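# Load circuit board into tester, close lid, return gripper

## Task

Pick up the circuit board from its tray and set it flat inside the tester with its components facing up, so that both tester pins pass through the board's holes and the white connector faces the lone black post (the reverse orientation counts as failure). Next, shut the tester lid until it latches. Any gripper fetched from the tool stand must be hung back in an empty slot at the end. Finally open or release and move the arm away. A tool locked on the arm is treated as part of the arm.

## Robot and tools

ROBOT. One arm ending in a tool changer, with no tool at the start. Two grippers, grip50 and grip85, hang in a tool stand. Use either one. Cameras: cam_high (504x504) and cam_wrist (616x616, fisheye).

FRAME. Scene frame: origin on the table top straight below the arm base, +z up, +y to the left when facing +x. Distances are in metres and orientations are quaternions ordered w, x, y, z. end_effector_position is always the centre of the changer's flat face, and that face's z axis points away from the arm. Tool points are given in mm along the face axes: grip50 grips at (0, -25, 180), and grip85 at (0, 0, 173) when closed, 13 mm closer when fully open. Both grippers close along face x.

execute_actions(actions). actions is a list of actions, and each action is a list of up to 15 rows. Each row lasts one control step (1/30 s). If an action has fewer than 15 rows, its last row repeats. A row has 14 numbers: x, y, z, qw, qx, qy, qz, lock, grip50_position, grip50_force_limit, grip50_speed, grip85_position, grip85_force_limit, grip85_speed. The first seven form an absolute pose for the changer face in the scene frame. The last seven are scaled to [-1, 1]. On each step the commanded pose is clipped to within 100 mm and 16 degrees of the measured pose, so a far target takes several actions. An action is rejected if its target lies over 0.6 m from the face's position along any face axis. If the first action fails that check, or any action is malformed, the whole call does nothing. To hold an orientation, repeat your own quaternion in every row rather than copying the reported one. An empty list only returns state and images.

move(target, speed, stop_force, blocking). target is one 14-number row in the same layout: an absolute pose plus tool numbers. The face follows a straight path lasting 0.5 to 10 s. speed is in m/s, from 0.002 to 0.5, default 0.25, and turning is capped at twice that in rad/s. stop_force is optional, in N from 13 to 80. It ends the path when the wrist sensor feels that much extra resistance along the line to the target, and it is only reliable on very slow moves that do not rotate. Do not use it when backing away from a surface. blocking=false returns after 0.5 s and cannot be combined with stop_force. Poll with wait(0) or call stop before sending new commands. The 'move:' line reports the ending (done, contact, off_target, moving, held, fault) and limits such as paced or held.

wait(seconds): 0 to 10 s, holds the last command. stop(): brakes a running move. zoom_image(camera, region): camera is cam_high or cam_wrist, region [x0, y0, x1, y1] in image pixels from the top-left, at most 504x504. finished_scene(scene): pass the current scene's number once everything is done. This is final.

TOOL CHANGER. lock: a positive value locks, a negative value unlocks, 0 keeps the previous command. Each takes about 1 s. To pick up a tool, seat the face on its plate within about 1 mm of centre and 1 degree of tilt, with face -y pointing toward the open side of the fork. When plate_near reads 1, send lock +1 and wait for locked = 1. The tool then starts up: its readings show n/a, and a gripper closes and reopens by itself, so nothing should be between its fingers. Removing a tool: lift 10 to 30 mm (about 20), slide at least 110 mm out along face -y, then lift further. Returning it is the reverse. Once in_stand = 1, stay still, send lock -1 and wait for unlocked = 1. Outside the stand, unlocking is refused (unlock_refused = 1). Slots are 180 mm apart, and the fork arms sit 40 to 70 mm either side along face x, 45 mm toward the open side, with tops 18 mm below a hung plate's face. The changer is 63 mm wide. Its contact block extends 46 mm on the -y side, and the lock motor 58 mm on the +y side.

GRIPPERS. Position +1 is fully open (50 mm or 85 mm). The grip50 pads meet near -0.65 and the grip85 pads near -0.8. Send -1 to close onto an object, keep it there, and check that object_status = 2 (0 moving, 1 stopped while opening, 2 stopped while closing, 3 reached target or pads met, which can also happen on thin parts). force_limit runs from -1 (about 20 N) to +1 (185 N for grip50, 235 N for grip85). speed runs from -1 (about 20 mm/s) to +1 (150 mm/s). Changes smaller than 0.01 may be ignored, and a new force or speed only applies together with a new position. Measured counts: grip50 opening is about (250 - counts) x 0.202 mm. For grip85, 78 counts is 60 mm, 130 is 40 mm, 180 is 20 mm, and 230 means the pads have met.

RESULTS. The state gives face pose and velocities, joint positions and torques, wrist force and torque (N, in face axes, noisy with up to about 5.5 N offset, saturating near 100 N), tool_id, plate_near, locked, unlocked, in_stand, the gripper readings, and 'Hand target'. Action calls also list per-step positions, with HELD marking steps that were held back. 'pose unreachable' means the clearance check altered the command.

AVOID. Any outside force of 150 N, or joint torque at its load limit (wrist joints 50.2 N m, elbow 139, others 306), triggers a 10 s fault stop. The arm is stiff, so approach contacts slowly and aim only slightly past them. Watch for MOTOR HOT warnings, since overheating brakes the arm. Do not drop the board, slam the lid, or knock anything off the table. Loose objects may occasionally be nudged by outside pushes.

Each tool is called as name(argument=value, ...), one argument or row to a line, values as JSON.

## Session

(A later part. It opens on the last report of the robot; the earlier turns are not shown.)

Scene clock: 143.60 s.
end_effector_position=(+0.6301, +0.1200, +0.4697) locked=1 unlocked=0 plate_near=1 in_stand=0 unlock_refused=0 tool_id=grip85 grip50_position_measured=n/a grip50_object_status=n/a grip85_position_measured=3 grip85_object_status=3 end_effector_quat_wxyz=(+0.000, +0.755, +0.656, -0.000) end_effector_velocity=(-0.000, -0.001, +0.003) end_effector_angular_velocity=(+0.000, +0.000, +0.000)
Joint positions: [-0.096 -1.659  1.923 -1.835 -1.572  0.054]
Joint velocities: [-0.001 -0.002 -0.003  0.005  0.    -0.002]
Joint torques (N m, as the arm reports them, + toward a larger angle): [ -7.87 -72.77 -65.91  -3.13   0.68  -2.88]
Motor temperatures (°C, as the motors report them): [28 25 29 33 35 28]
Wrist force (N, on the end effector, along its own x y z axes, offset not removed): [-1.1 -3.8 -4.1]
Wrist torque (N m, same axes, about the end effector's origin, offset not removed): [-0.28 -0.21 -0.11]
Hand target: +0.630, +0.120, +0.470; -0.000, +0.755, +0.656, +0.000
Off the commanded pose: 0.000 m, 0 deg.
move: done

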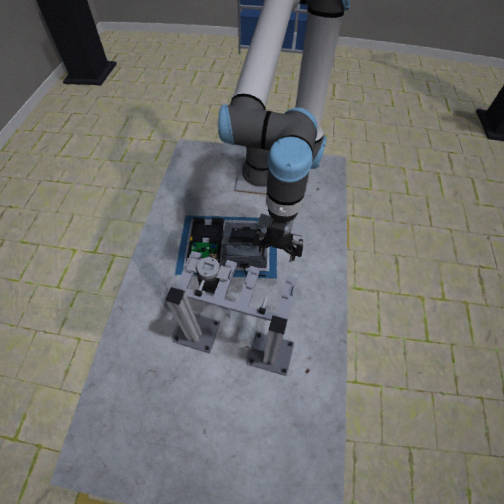

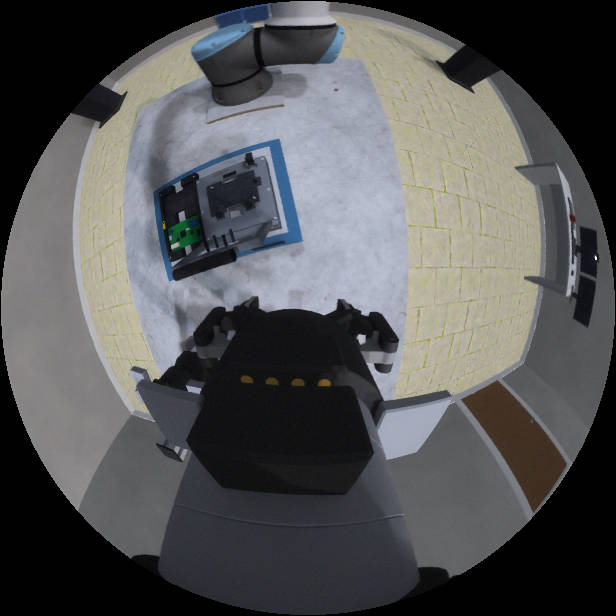

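move(
  target=[0.45,-0.04,0.46,0,0.999,0.0436,0,0,1,0,0,1,-0.6,0],
  speed=0.4,
)

move(
  target=[0.425,-0.07,0.29,0,0.999,0.0436,0,0,1,0,0,1,-0.6,0],
  speed=0.3,
)

zoom_image(
  camera="cam_wrist",
  region=[200, 130, 400, 330],
)

Scene clock: 159.57 s.
end_effector_position=(+0.4502, -0.0394, +0.4598) locked=1 unlocked=0 plate_near=1 in_stand=0 unlock_refused=0 tool_id=grip85 grip50_position_measured=n/a grip50_object_status=n/a grip85_position_measured=3 grip85_object_status=3 end_effector_quat_wxyz=(-0.000, +0.999, +0.044, -0.000) end_effector_velocity=(-0.002, -0.001, -0.000) end_effector_angular_velocity=(-0.000, -0.000, -0.010)
Joint positions: [-0.492 -2.019  2.196 -1.747 -1.571  1.   ]
Joint velocities: [-0.004 -0.004  0.002  0.001 -0.     0.006]
Joint torques (N m, as the arm reports them, + toward a larger angle): [-11.26 -33.48 -49.92  -3.29  -2.61   3.84]
Motor temperatures (°C, as the motors report them): [28 25 29 33 35 28]
Wrist force (N, on the end effector, along its own x y z axes, offset not removed): [2.2 -1.9 -2.1]
Wrist torque (N m, same axes, about the end effector's origin, offset not removed): [-0.21 -0.45 -0.05]
Hand target: +0.450, -0.040, +0.460; -0.000, +0.999, +0.044, -0.000
Off the commanded pose: 0.001 m, 0 deg.
move: done

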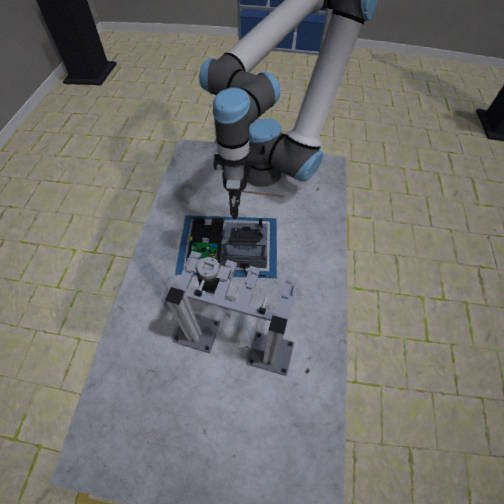

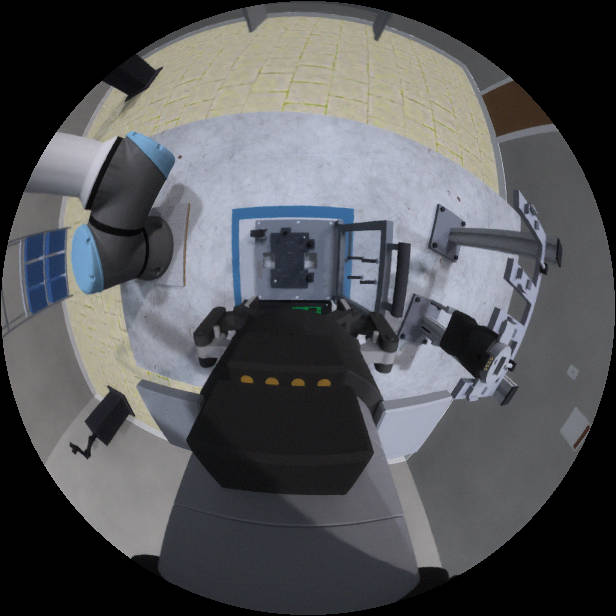

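Scene clock: 160.87 s.
end_effector_position=(+0.4249, -0.0698, +0.2904) locked=1 unlocked=0 plate_near=1 in_stand=0 unlock_refused=0 tool_id=grip85 grip50_position_measured=n/a grip50_object_status=n/a grip85_position_measured=3 grip85_object_status=3 end_effector_quat_wxyz=(-0.000, +0.999, +0.044, -0.000) end_effector_velocity=(+0.000, -0.001, -0.003) end_effector_angular_velocity=(-0.001, -0.001, +0.000)
Joint positions: [-0.589 -1.935  2.468 -2.104 -1.572  0.905]
Joint velocities: [-0.002  0.004  0.004 -0.009  0.    -0.002]
Joint torques (N m, as the arm reports them, + toward a larger angle): [-11.48  -1.82 -43.51 -11.08   1.82  -3.6 ]
Motor temperatures (°C, as the motors report them): [28 25 29 33 35 28]
Wrist force (N, on the end effector, along its own x y z axes, offset not removed): [-0.7 -4.6 -1.3]
Wrist torque (N m, same axes, about the end effector's origin, offset not removed): [-0.29 -0.21 -0.12]
Hand target: +0.425, -0.070, +0.290; -0.000, +0.999, +0.044, -0.000
Off the commanded pose: 0.000 m, 0 deg.
move: done

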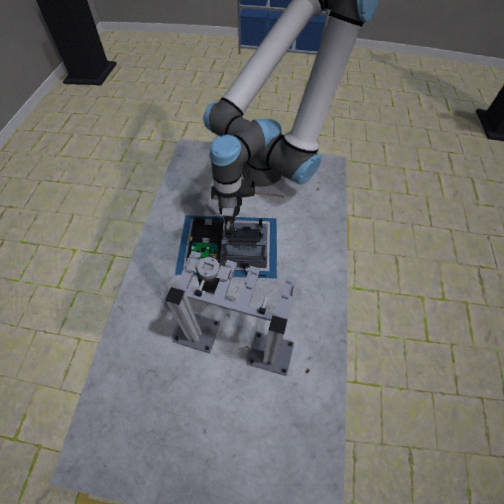

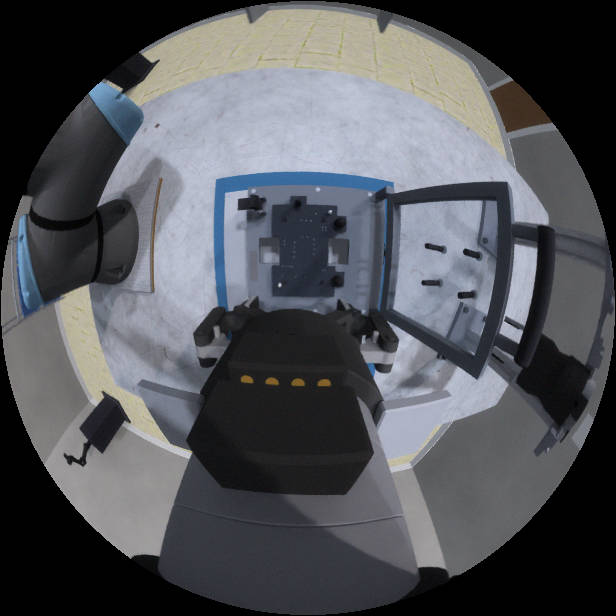

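Region (200, 130, 400, 330) of cam_wrist's 616x616 image, scaled by 2.520, with more detail than that image has.

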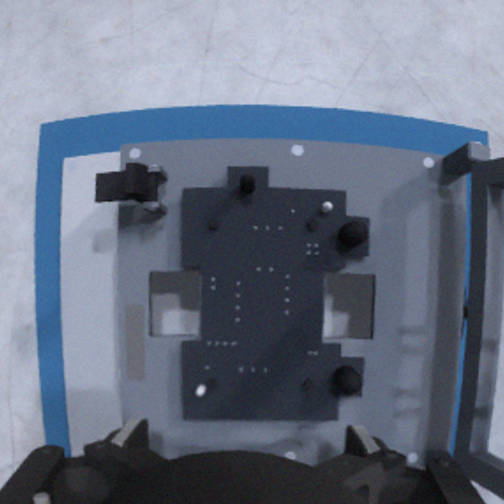

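move(
  target=[0.483,-0.24,0.27,0,0.999,0.0436,0,0,1,0,0,1,-0.6,0],
  speed=0.3,
)

zoom_image(
  camera="cam_wrist",
  region=[200, 130, 400, 330],
)

Scene clock: 180.60 s.
end_effector_position=(+0.4828, -0.2396, +0.2702) locked=1 unlocked=0 plate_near=1 in_stand=0 unlock_refused=0 tool_id=grip85 grip50_position_measured=n/a grip50_object_status=n/a grip85_position_measured=3 grip85_object_status=3 end_effector_quat_wxyz=(-0.000, +0.999, +0.044, +0.000) end_effector_velocity=(+0.001, -0.001, -0.000) end_effector_angular_velocity=(+0.000, +0.000, +0.003)
Joint positions: [-0.8   -1.675  2.328 -2.224 -1.571  0.695]
Joint velocities: [ 0.     0.004 -0.003 -0.001  0.    -0.003]
Joint torques (N m, as the arm reports them, + toward a larger angle): [-13.14 -24.73 -56.1  -10.97   1.53  -2.87]
Motor temperatures (°C, as the motors report them): [28 25 29 33 35 28]
Wrist force (N, on the end effector, along its own x y z axes, offset not removed): [-1.3 -3.1 -0.7]
Wrist torque (N m, same axes, about the end effector's origin, offset not removed): [-0.21 -0.20 -0.13]
Hand target: +0.483, -0.240, +0.270; -0.000, +0.999, +0.044, +0.000
Off the commanded pose: 0.000 m, 0 deg.
move: done

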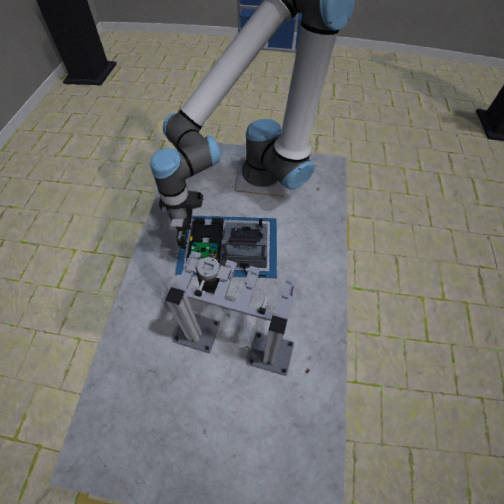

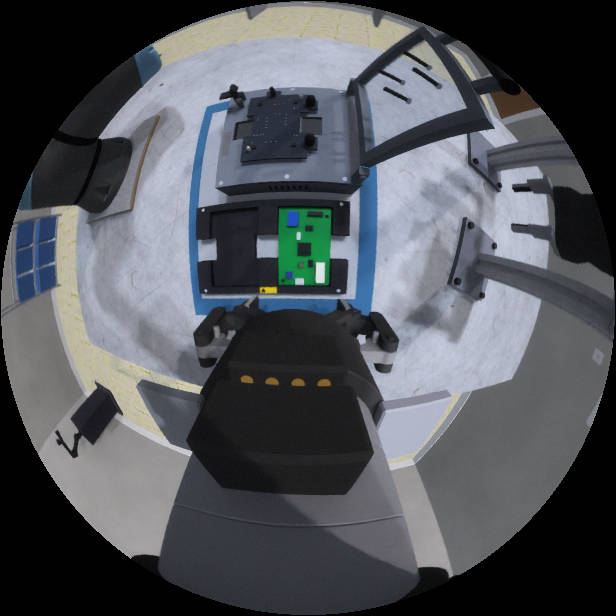

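Region (200, 130, 400, 330) of cam_wrist's 616x616 image, scaled by 2.520, with more detail than that image has.

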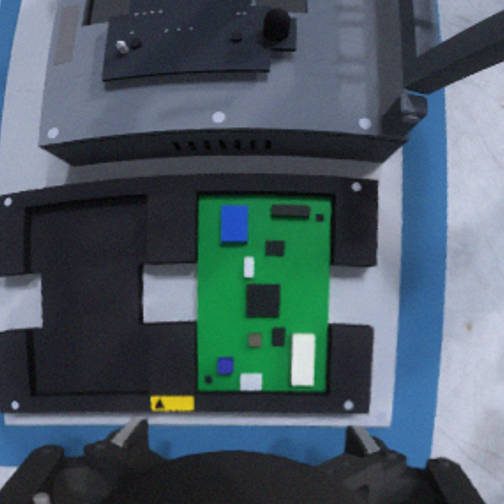

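move(
  target=[0.4847,-0.1769,0.225,0,0.999,0.0436,0,0,1,0,0,1,-0.6,0],
  speed=0.2,
)

zoom_image(
  camera="cam_wrist",
  region=[220, 200, 380, 360],
)

zoom_image(
  camera="cam_high",
  region=[160, 190, 260, 290],
)

Scene clock: 193.70 s.
end_effector_position=(+0.4846, -0.1772, +0.2252) locked=1 unlocked=0 plate_near=1 in_stand=0 unlock_refused=0 tool_id=grip85 grip50_position_measured=n/a grip50_object_status=n/a grip85_position_measured=3 grip85_object_status=3 end_effector_quat_wxyz=(+0.000, +0.999, +0.044, -0.000) end_effector_velocity=(+0.000, +0.002, -0.002) end_effector_angular_velocity=(-0.000, +0.000, -0.001)
Joint positions: [-0.705 -1.65   2.41  -2.331 -1.572  0.79 ]
Joint velocities: [ 0.003  0.002  0.002 -0.004 -0.     0.004]
Joint torques (N m, as the arm reports them, + toward a larger angle): [  4.57 -21.32 -35.16 -10.95  -2.06   4.19]
Motor temperatures (°C, as the motors report them): [28 25 29 33 35 28]
Wrist force (N, on the end effector, along its own x y z axes, offset not removed): [-0.9 -2.6 -0.6]
Wrist torque (N m, same axes, about the end effector's origin, offset not removed): [-0.07 -0.20 -0.14]
Hand target: +0.485, -0.177, +0.225; +0.000, +0.999, +0.044, -0.000
Off the commanded pose: 0.000 m, 0 deg.
move: done

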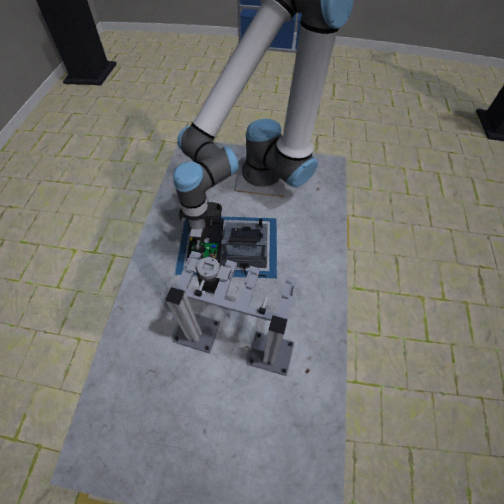

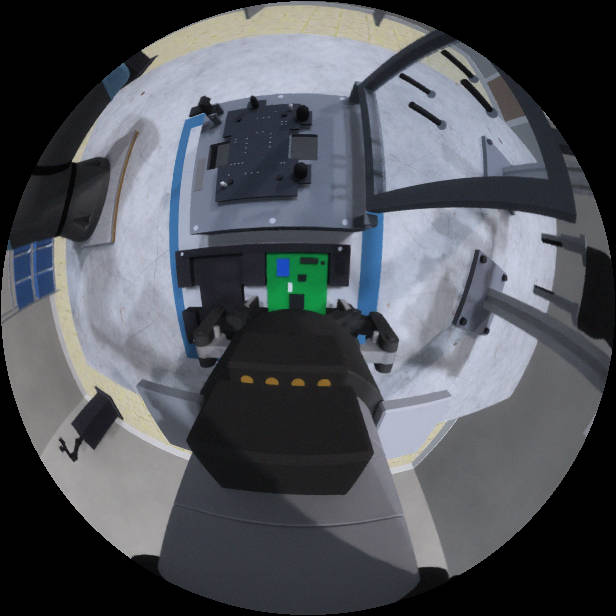

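Region (220, 200, 380, 360) of cam_wrist's 616x616 image, scaled by 3.150, with more detail than that image has.

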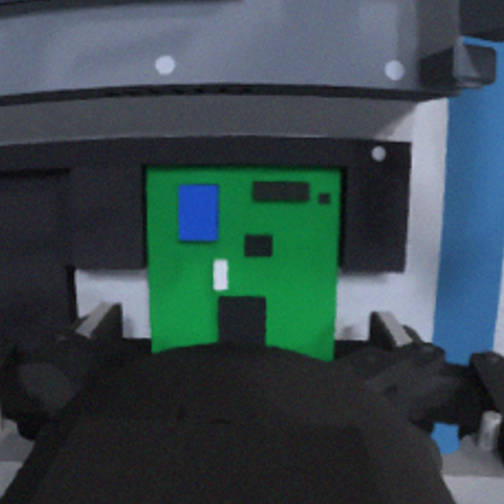

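Region (160, 190, 260, 290) of cam_high's 504x504 image, scaled by 5.040, with more detail than that image has.

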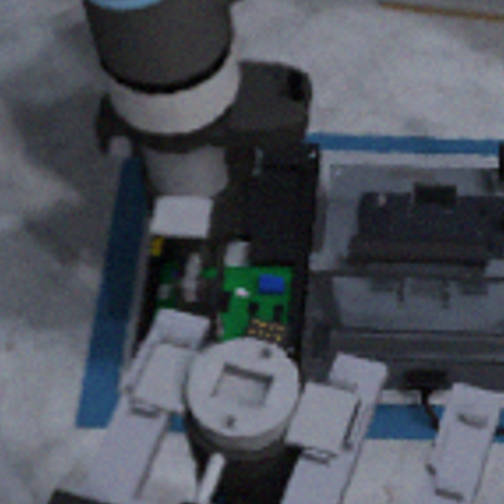

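move(
  target=[0.4836,-0.1746,0.197,0,0.999,0.0436,0,0,1,0,0,1,-0.6,-0.5],
  speed=0.04,
  stop_force=15,
)

zoom_image(
  camera="cam_wrist",
  region=[220, 200, 380, 360],
)

Scene clock: 201.87 s.
end_effector_position=(+0.4836, -0.1746, +0.1973) locked=1 unlocked=0 plate_near=1 in_stand=0 unlock_refused=0 tool_id=grip85 grip50_position_measured=n/a grip50_object_status=n/a grip85_position_measured=3 grip85_object_status=3 end_effector_quat_wxyz=(-0.000, +0.999, +0.044, -0.000) end_effector_velocity=(+0.000, +0.001, -0.002) end_effector_angular_velocity=(-0.000, -0.001, +0.002)
Joint positions: [-0.702 -1.604  2.438 -2.405 -1.572  0.792]
Joint velocities: [ 0.001  0.003  0.002 -0.006  0.    -0.001]
Joint torques (N m, as the arm reports them, + toward a larger angle): [ 10.48 -25.98 -34.35 -10.73   1.74   4.23]
Motor temperatures (°C, as the motors report them): [28 25 29 33 35 28]
Wrist force (N, on the end effector, along its own x y z axes, offset not removed): [-0.6 -1.3 -1.3]
Wrist torque (N m, same axes, about the end effector's origin, offset not removed): [-0.03 -0.22 -0.05]
Hand target: +0.484, -0.175, +0.197; +0.000, +0.999, +0.044, -0.000
Off the commanded pose: 0.000 m, 0 deg.
move: done

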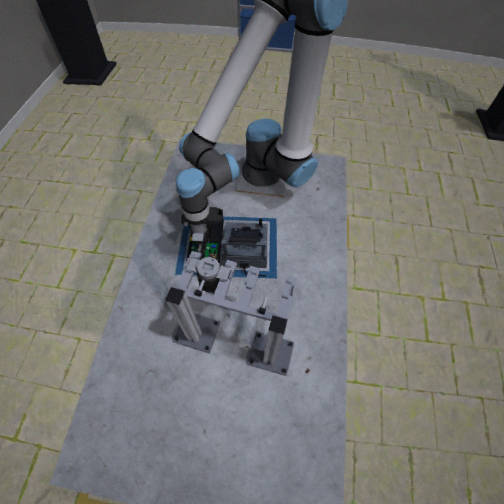

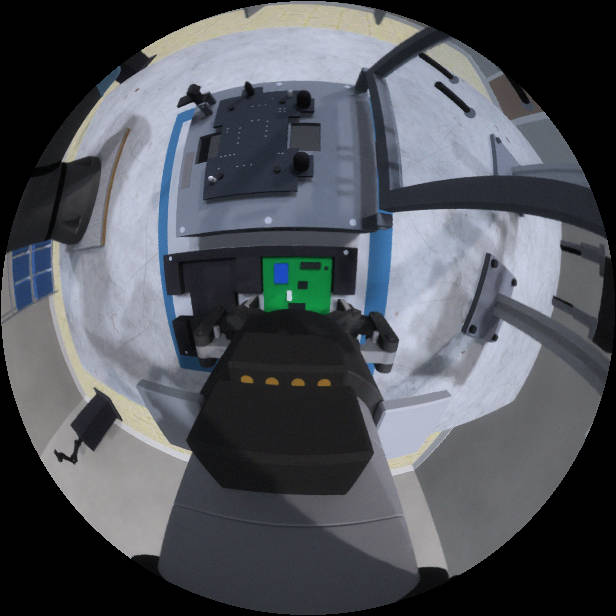

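Region (220, 200, 380, 360) of cam_wrist's 616x616 image, scaled by 3.150, with more detail than that image has.

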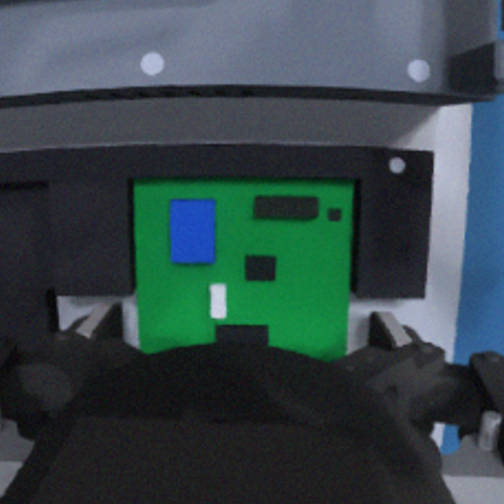

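move(
  target=[0.4833,-0.1748,0.192,0,0.999,0.0436,0,0,1,0,0,1,-0.6,-0.5],
  speed=0.02,
  stop_force=15,
)

move(
  target=[0.4833,-0.1748,0.192,0,0.999,0.0436,0,0,1,0,0,-1,-0.6,-0.7],
)

zoom_image(
  camera="cam_wrist",
  region=[220, 200, 380, 360],
)

Scene clock: 209.73 s.
end_effector_position=(+0.4833, -0.1748, +0.1923) locked=1 unlocked=0 plate_near=1 in_stand=0 unlock_refused=0 tool_id=grip85 grip50_position_measured=n/a grip50_object_status=n/a grip85_position_measured=3 grip85_object_status=3 end_effector_quat_wxyz=(-0.000, +0.999, +0.044, -0.000) end_effector_velocity=(-0.000, -0.001, -0.002) end_effector_angular_velocity=(-0.001, -0.001, -0.002)
Joint positions: [-0.703 -1.595  2.442 -2.418 -1.572  0.792]
Joint velocities: [-0.002  0.004  0.002 -0.008 -0.     0.   ]
Joint torques (N m, as the arm reports them, + toward a larger angle): [-10.53 -29.97 -32.79 -11.11   1.56  -3.41]
Motor temperatures (°C, as the motors report them): [28 25 29 33 35 28]
Wrist force (N, on the end effector, along its own x y z axes, offset not removed): [-0.5 -5.0 -0.5]
Wrist torque (N m, same axes, about the end effector's origin, offset not removed): [-0.34 -0.28 -0.16]
Hand target: +0.483, -0.175, +0.192; -0.000, +0.999, +0.044, -0.000
Off the commanded pose: 0.000 m, 0 deg.
move: done

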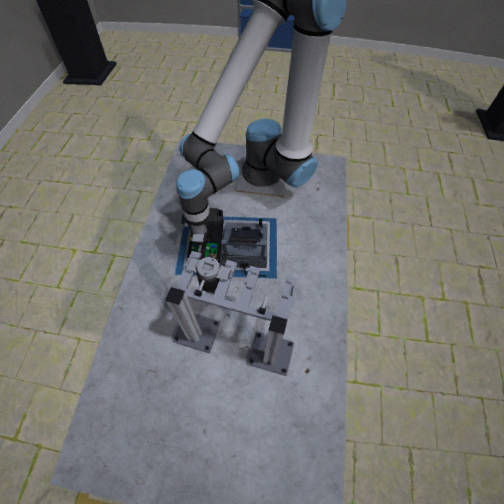

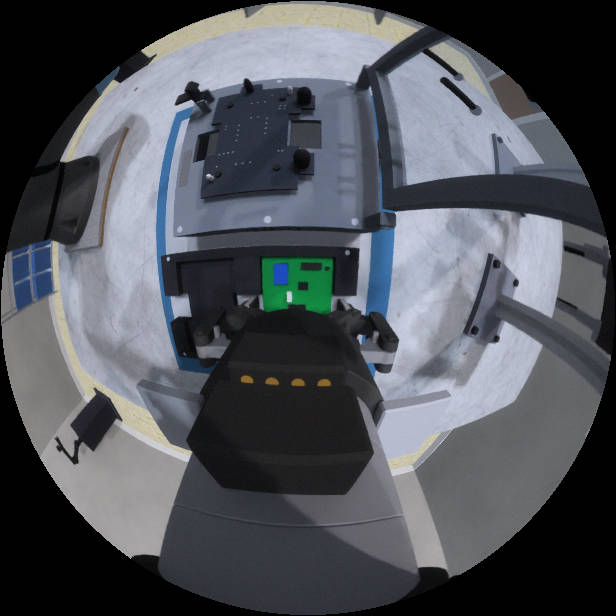

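Scene clock: 210.47 s.
end_effector_position=(+0.4833, -0.1748, +0.1921) locked=1 unlocked=0 plate_near=1 in_stand=0 unlock_refused=0 tool_id=grip85 grip50_position_measured=n/a grip50_object_status=n/a grip85_position_measured=48 grip85_object_status=2 end_effector_quat_wxyz=(+0.000, +0.999, +0.044, +0.000) end_effector_velocity=(+0.000, +0.001, -0.001) end_effector_angular_velocity=(+0.001, +0.001, +0.002)
Joint positions: [-0.703 -1.594  2.442 -2.419 -1.572  0.791]
Joint velocities: [ 0.001  0.001 -0.     0.     0.    -0.   ]
Joint torques (N m, as the arm reports them, + toward a larger angle): [-13.91  -2.95 -23.46  -9.36   1.6   -3.15]
Motor temperatures (°C, as the motors report them): [28 25 29 33 35 28]
Wrist force (N, on the end effector, along its own x y z axes, offset not removed): [-10.9 -10.2 -51.9]
Wrist torque (N m, same axes, about the end effector's origin, offset not removed): [1.28 -1.73 -0.11]
Hand target: +0.483, -0.175, +0.192; -0.000, +0.999, +0.044, -0.000
Off the commanded pose: 0.000 m, 0 deg.
move: done

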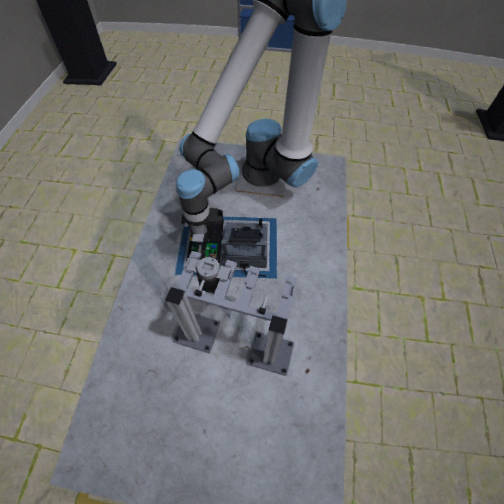

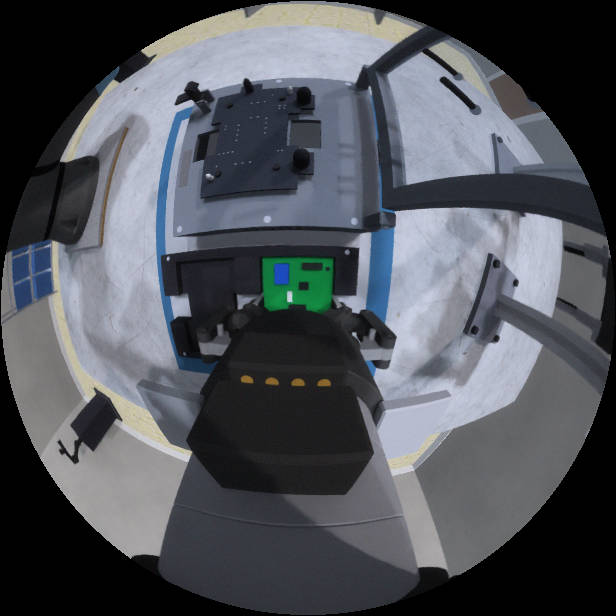

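Region (220, 200, 380, 360) of cam_wrist's 616x616 image, scaled by 3.150, with more detail than that image has.

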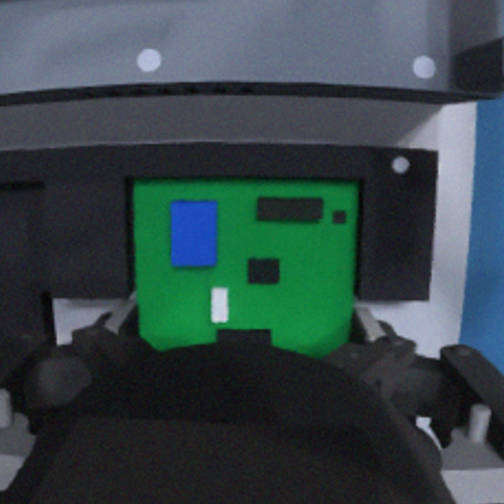

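move(
  target=[0.4833,-0.1748,0.196,0,0.999,0.0436,0,0,1,0,0,0.75,-0.6,-0.7],
  speed=0.02,
)

move(
  target=[0.4833,-0.1748,0.196,0,0.999,0.0436,0,0,1,0,0,-1,-0.6,-0.9],
)

Scene clock: 215.10 s.
end_effector_position=(+0.4833, -0.1748, +0.1958) locked=1 unlocked=0 plate_near=1 in_stand=0 unlock_refused=0 tool_id=grip85 grip50_position_measured=n/a grip50_object_status=n/a grip85_position_measured=35 grip85_object_status=3 end_effector_quat_wxyz=(-0.000, +0.999, +0.044, -0.000) end_effector_velocity=(-0.000, -0.001, +0.002) end_effector_angular_velocity=(-0.000, -0.000, +0.000)
Joint positions: [-0.703 -1.601  2.439 -2.409 -1.572  0.791]
Joint velocities: [-0.001 -0.003 -0.002  0.005  0.    -0.001]
Joint torques (N m, as the arm reports them, + toward a larger angle): [ -9.91 -62.85 -51.27  -3.26   1.2   -2.77]
Motor temperatures (°C, as the motors report them): [28 25 29 33 35 28]
Wrist force (N, on the end effector, along its own x y z axes, offset not removed): [-0.4 -2.8 -1.9]
Wrist torque (N m, same axes, about the end effector's origin, offset not removed): [-0.12 -0.16 -0.11]
Hand target: +0.483, -0.175, +0.196; +0.000, +0.999, +0.044, +0.000
Off the commanded pose: 0.000 m, 0 deg.
move: done

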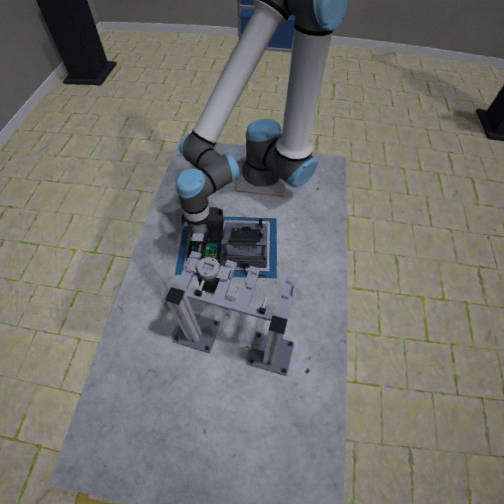

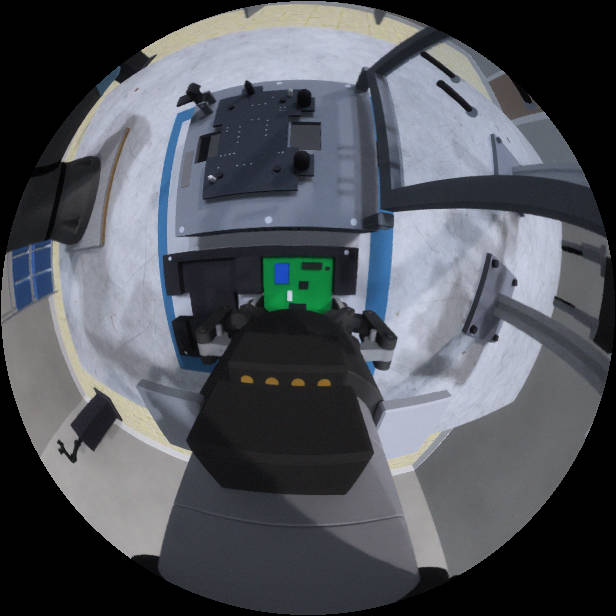

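Scene clock: 215.80 s.
end_effector_position=(+0.4833, -0.1748, +0.1960) locked=1 unlocked=0 plate_near=1 in_stand=0 unlock_refused=0 tool_id=grip85 grip50_position_measured=n/a grip50_object_status=n/a grip85_position_measured=48 grip85_object_status=2 end_effector_quat_wxyz=(+0.000, +0.999, +0.044, +0.000) end_effector_velocity=(-0.000, -0.001, -0.000) end_effector_angular_velocity=(+0.000, +0.000, -0.002)
Joint positions: [-0.703 -1.602  2.439 -2.409 -1.572  0.791]
Joint velocities: [-0.001  0.    -0.     0.001 -0.     0.001]
Joint torques (N m, as the arm reports them, + toward a larger angle): [ -5.48 -49.58 -34.46  -0.19   0.72  -2.87]
Motor temperatures (°C, as the motors report them): [28 25 29 33 35 28]
Wrist force (N, on the end effector, along its own x y z axes, offset not removed): [-0.5 -0.6 -28.7]
Wrist torque (N m, same axes, about the end effector's origin, offset not removed): [0.06 -0.28 0.01]
Hand target: +0.483, -0.175, +0.196; +0.000, +0.999, +0.044, +0.000
Off the commanded pose: 0.000 m, 0 deg.
move: done

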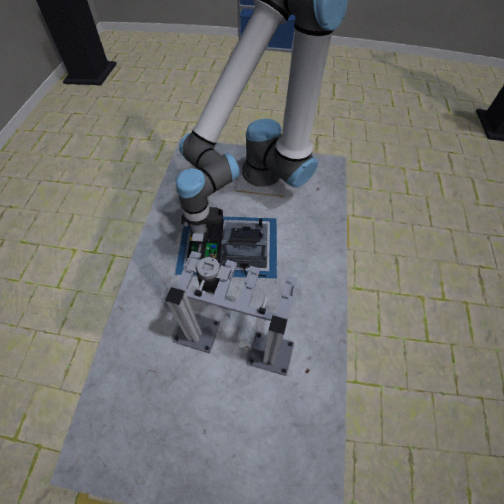

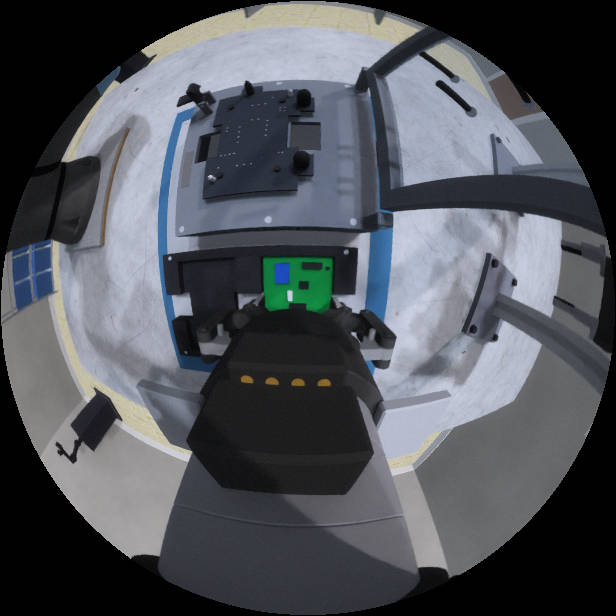

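move(
  target=[0.4833,-0.1748,0.225,0,0.999,0.0436,0,0,1,0,0,-1,-0.6,-0.9],
  speed=0.06,
)

move(
  target=[0.45,-0.17,0.31,0,0.6756,0.7373,0,0,1,0,0,-1,-0.6,-0.9],
  speed=0.5,
)

move(
  target=[0.424,0.008,0.295,0,-0.0436,0.999,0,0,1,0,0,-1,-0.6,-0.9],
  speed=0.5,
)

zoom_image(
  camera="cam_wrist",
  region=[220, 180, 380, 340],
)

Scene clock: 225.97 s.
end_effector_position=(+0.4833, -0.1748, +0.2247) locked=1 unlocked=0 plate_near=1 in_stand=0 unlock_refused=0 tool_id=grip85 grip50_position_measured=n/a grip50_object_status=n/a grip85_position_measured=49 grip85_object_status=2 end_effector_quat_wxyz=(+0.000, +0.999, +0.044, +0.000) end_effector_velocity=(-0.000, -0.001, +0.002) end_effector_angular_velocity=(+0.001, +0.001, -0.003)
Joint positions: [-0.703 -1.653  2.414 -2.332 -1.572  0.792]
Joint velocities: [-0.001 -0.003 -0.003  0.007 -0.     0.001]
Joint torques (N m, as the arm reports them, + toward a larger angle): [  1.65 -60.25 -52.81  -2.67  -0.95   3.55]
Motor temperatures (°C, as the motors report them): [28 25 29 33 35 28]
Wrist force (N, on the end effector, along its own x y z axes, offset not removed): [-2.8 1.2 1.8]
Wrist torque (N m, same axes, about the end effector's origin, offset not removed): [0.09 -0.04 -0.10]
Hand target: +0.483, -0.175, +0.225; +0.000, +0.999, +0.044, +0.000
Off the commanded pose: 0.000 m, 0 deg.
move: done

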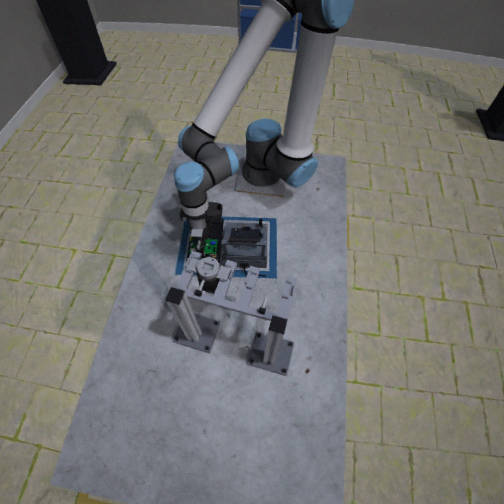

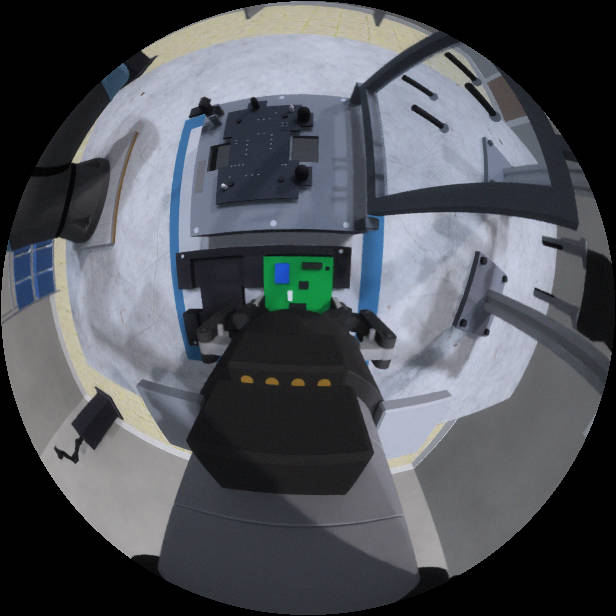

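Scene clock: 228.27 s.
end_effector_position=(+0.4501, -0.1700, +0.3098) locked=1 unlocked=0 plate_near=1 in_stand=0 unlock_refused=0 tool_id=grip85 grip50_position_measured=n/a grip50_object_status=n/a grip85_position_measured=49 grip85_object_status=2 end_effector_quat_wxyz=(+0.000, +0.676, +0.737, -0.000) end_effector_velocity=(-0.000, +0.000, +0.001) end_effector_angular_velocity=(+0.002, -0.000, +0.014)
Joint positions: [-0.741 -1.843  2.372 -2.1   -1.572 -0.816]
Joint velocities: [-0.001 -0.001 -0.001  0.003  0.001 -0.015]
Joint torques (N m, as the arm reports them, + toward a larger angle): [-13.51 -47.07 -61.37  -3.47   1.44  -3.41]
Motor temperatures (°C, as the motors report them): [28 25 29 33 35 28]
Wrist force (N, on the end effector, along its own x y z axes, offset not removed): [1.5 1.5 -1.8]
Wrist torque (N m, same axes, about the end effector's origin, offset not removed): [0.08 -0.37 -0.14]
Hand target: +0.450, -0.170, +0.310; -0.000, +0.676, +0.737, +0.000
Off the commanded pose: 0.000 m, 0 deg.
move: done

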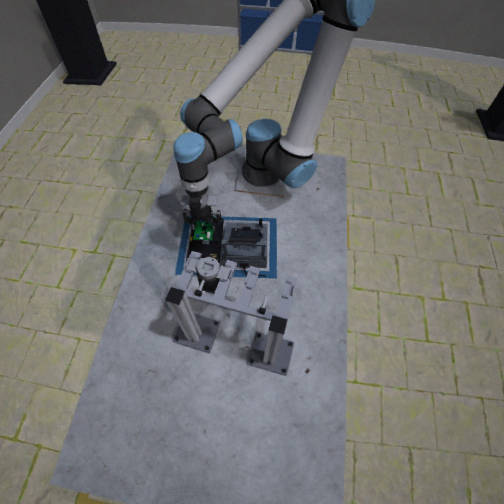

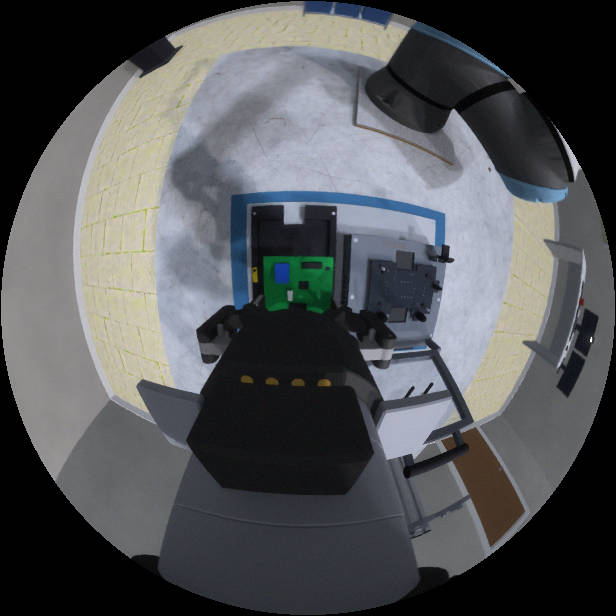

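Scene clock: 230.53 s.
end_effector_position=(+0.4240, +0.0075, +0.2950) locked=1 unlocked=0 plate_near=1 in_stand=0 unlock_refused=0 tool_id=grip85 grip50_position_measured=n/a grip50_object_status=n/a grip85_position_measured=49 grip85_object_status=2 end_effector_quat_wxyz=(-0.000, -0.043, +0.999, -0.000) end_effector_velocity=(-0.000, +0.001, -0.000) end_effector_angular_velocity=(+0.001, +0.001, +0.013)
Joint positions: [-0.414 -1.957  2.471 -2.085 -1.572 -2.06 ]
Joint velocities: [ 0.002  0.001  0.     0.001  0.001 -0.011]
Joint torques (N m, as the arm reports them, + toward a larger angle): [  8.3  -39.69 -43.3  -10.85   1.85  -2.79]
Motor temperatures (°C, as the motors report them): [28 25 29 33 35 28]
Wrist force (N, on the end effector, along its own x y z axes, offset not removed): [-3.1 -1.1 -3.3]
Wrist torque (N m, same axes, about the end effector's origin, offset not removed): [0.03 -0.10 -0.12]
Hand target: +0.424, +0.008, +0.295; -0.000, -0.044, +0.999, -0.000
Off the commanded pose: 0.000 m, 0 deg.
move: done

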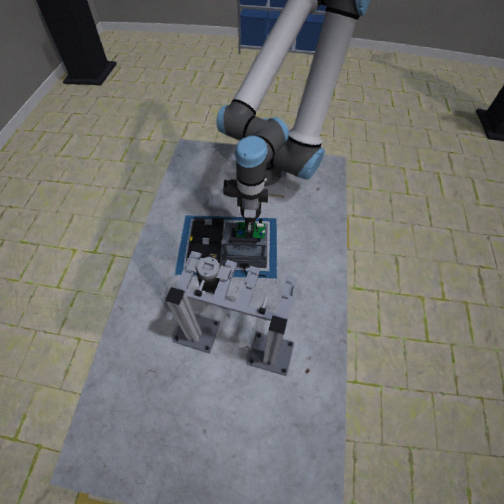

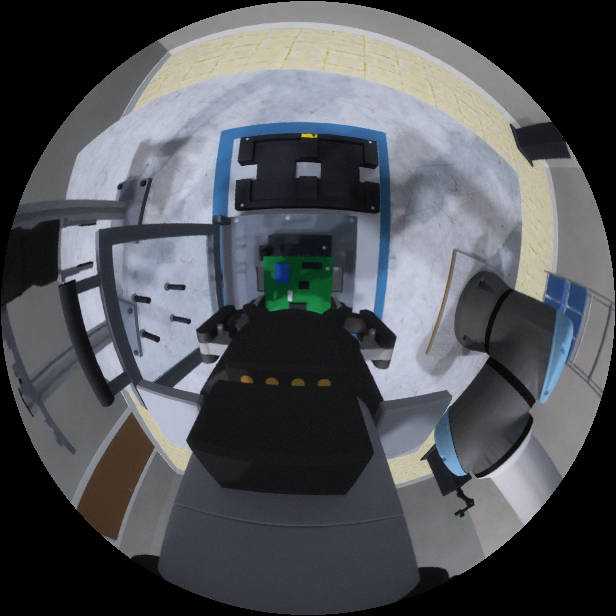

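Region (220, 180, 380, 340) of cam_wrist's 616x616 image, scaled by 3.150, with more detail than that image has.

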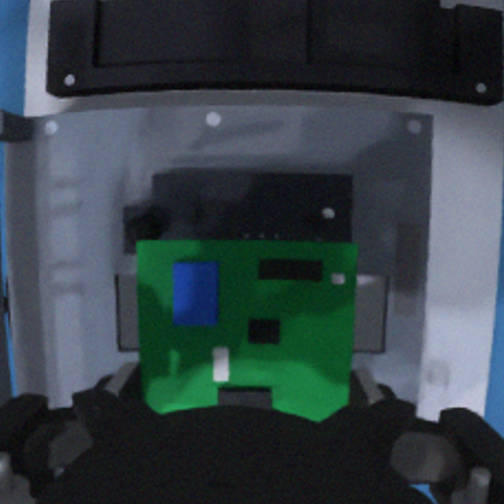

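move(
  target=[0.4227,0.0022,0.272,0,-0.0436,0.999,0,0,1,0,0,-1,-0.6,-0.9],
  speed=0.04,
  stop_force=13,
)

zoom_image(
  camera="cam_wrist",
  region=[245, 210, 355, 320],
)

zoom_image(
  camera="cam_high",
  region=[210, 190, 290, 270],
)

Scene clock: 239.47 s.
end_effector_position=(+0.4227, +0.0023, +0.2723) locked=1 unlocked=0 plate_near=1 in_stand=0 unlock_refused=0 tool_id=grip85 grip50_position_measured=n/a grip50_object_status=n/a grip85_position_measured=49 grip85_object_status=2 end_effector_quat_wxyz=(-0.000, -0.044, +0.999, +0.000) end_effector_velocity=(+0.000, -0.001, -0.003) end_effector_angular_velocity=(+0.000, +0.000, -0.001)
Joint positions: [-0.429 -1.929  2.502 -2.144 -1.572 -2.076]
Joint velocities: [-0.003  0.004  0.003 -0.007  0.    -0.002]
Joint torques (N m, as the arm reports them, + toward a larger angle): [ -9.71  -0.9  -42.04 -11.07   1.37  -2.71]
Motor temperatures (°C, as the motors report them): [28 25 29 33 35 28]
Wrist force (N, on the end effector, along its own x y z axes, offset not removed): [-0.1 -1.3 0.5]
Wrist torque (N m, same axes, about the end effector's origin, offset not removed): [-0.08 -0.21 -0.23]
Hand target: +0.423, +0.002, +0.272; -0.000, -0.044, +0.999, +0.000
Off the commanded pose: 0.000 m, 0 deg.
move: done

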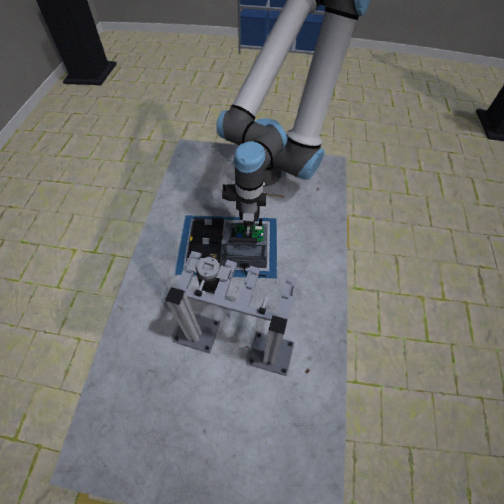

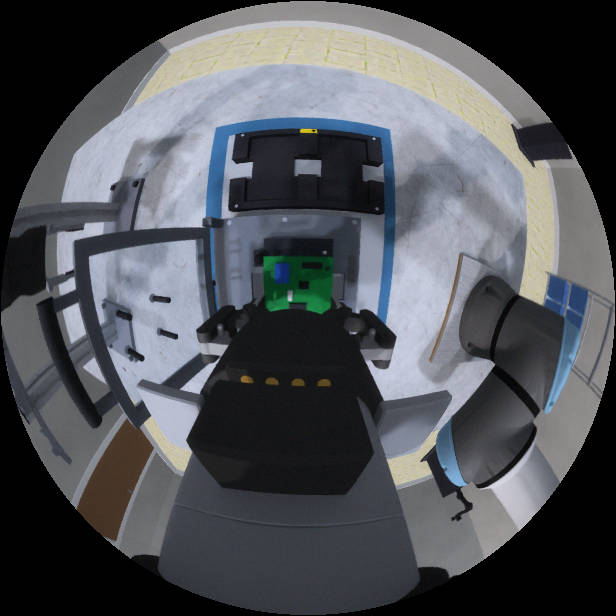

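Region (245, 210, 355, 320) of cam_wrist's 616x616 image, scaled by 4.582, with more detail than that image has.

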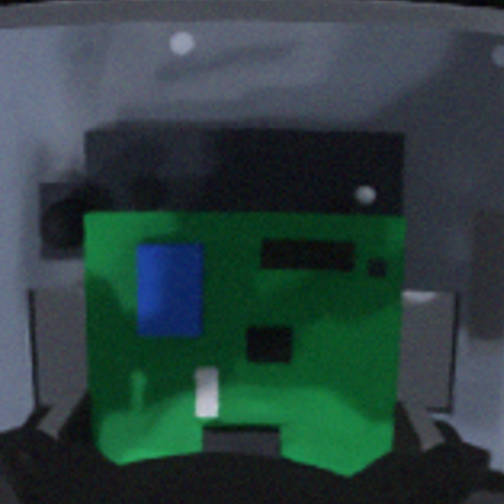

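Region (210, 190, 290, 270) of cam_high's 504x504 image, scaled by 6.300, with more detail than that image has.

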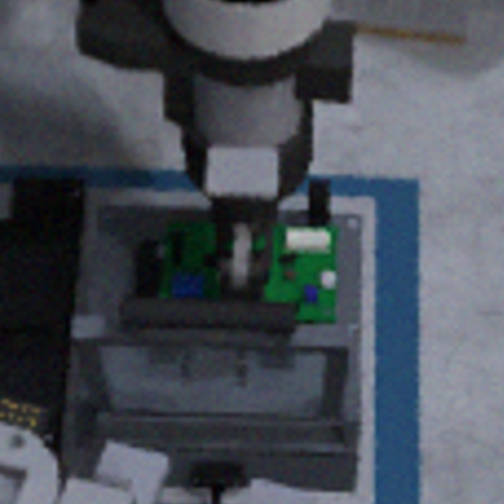

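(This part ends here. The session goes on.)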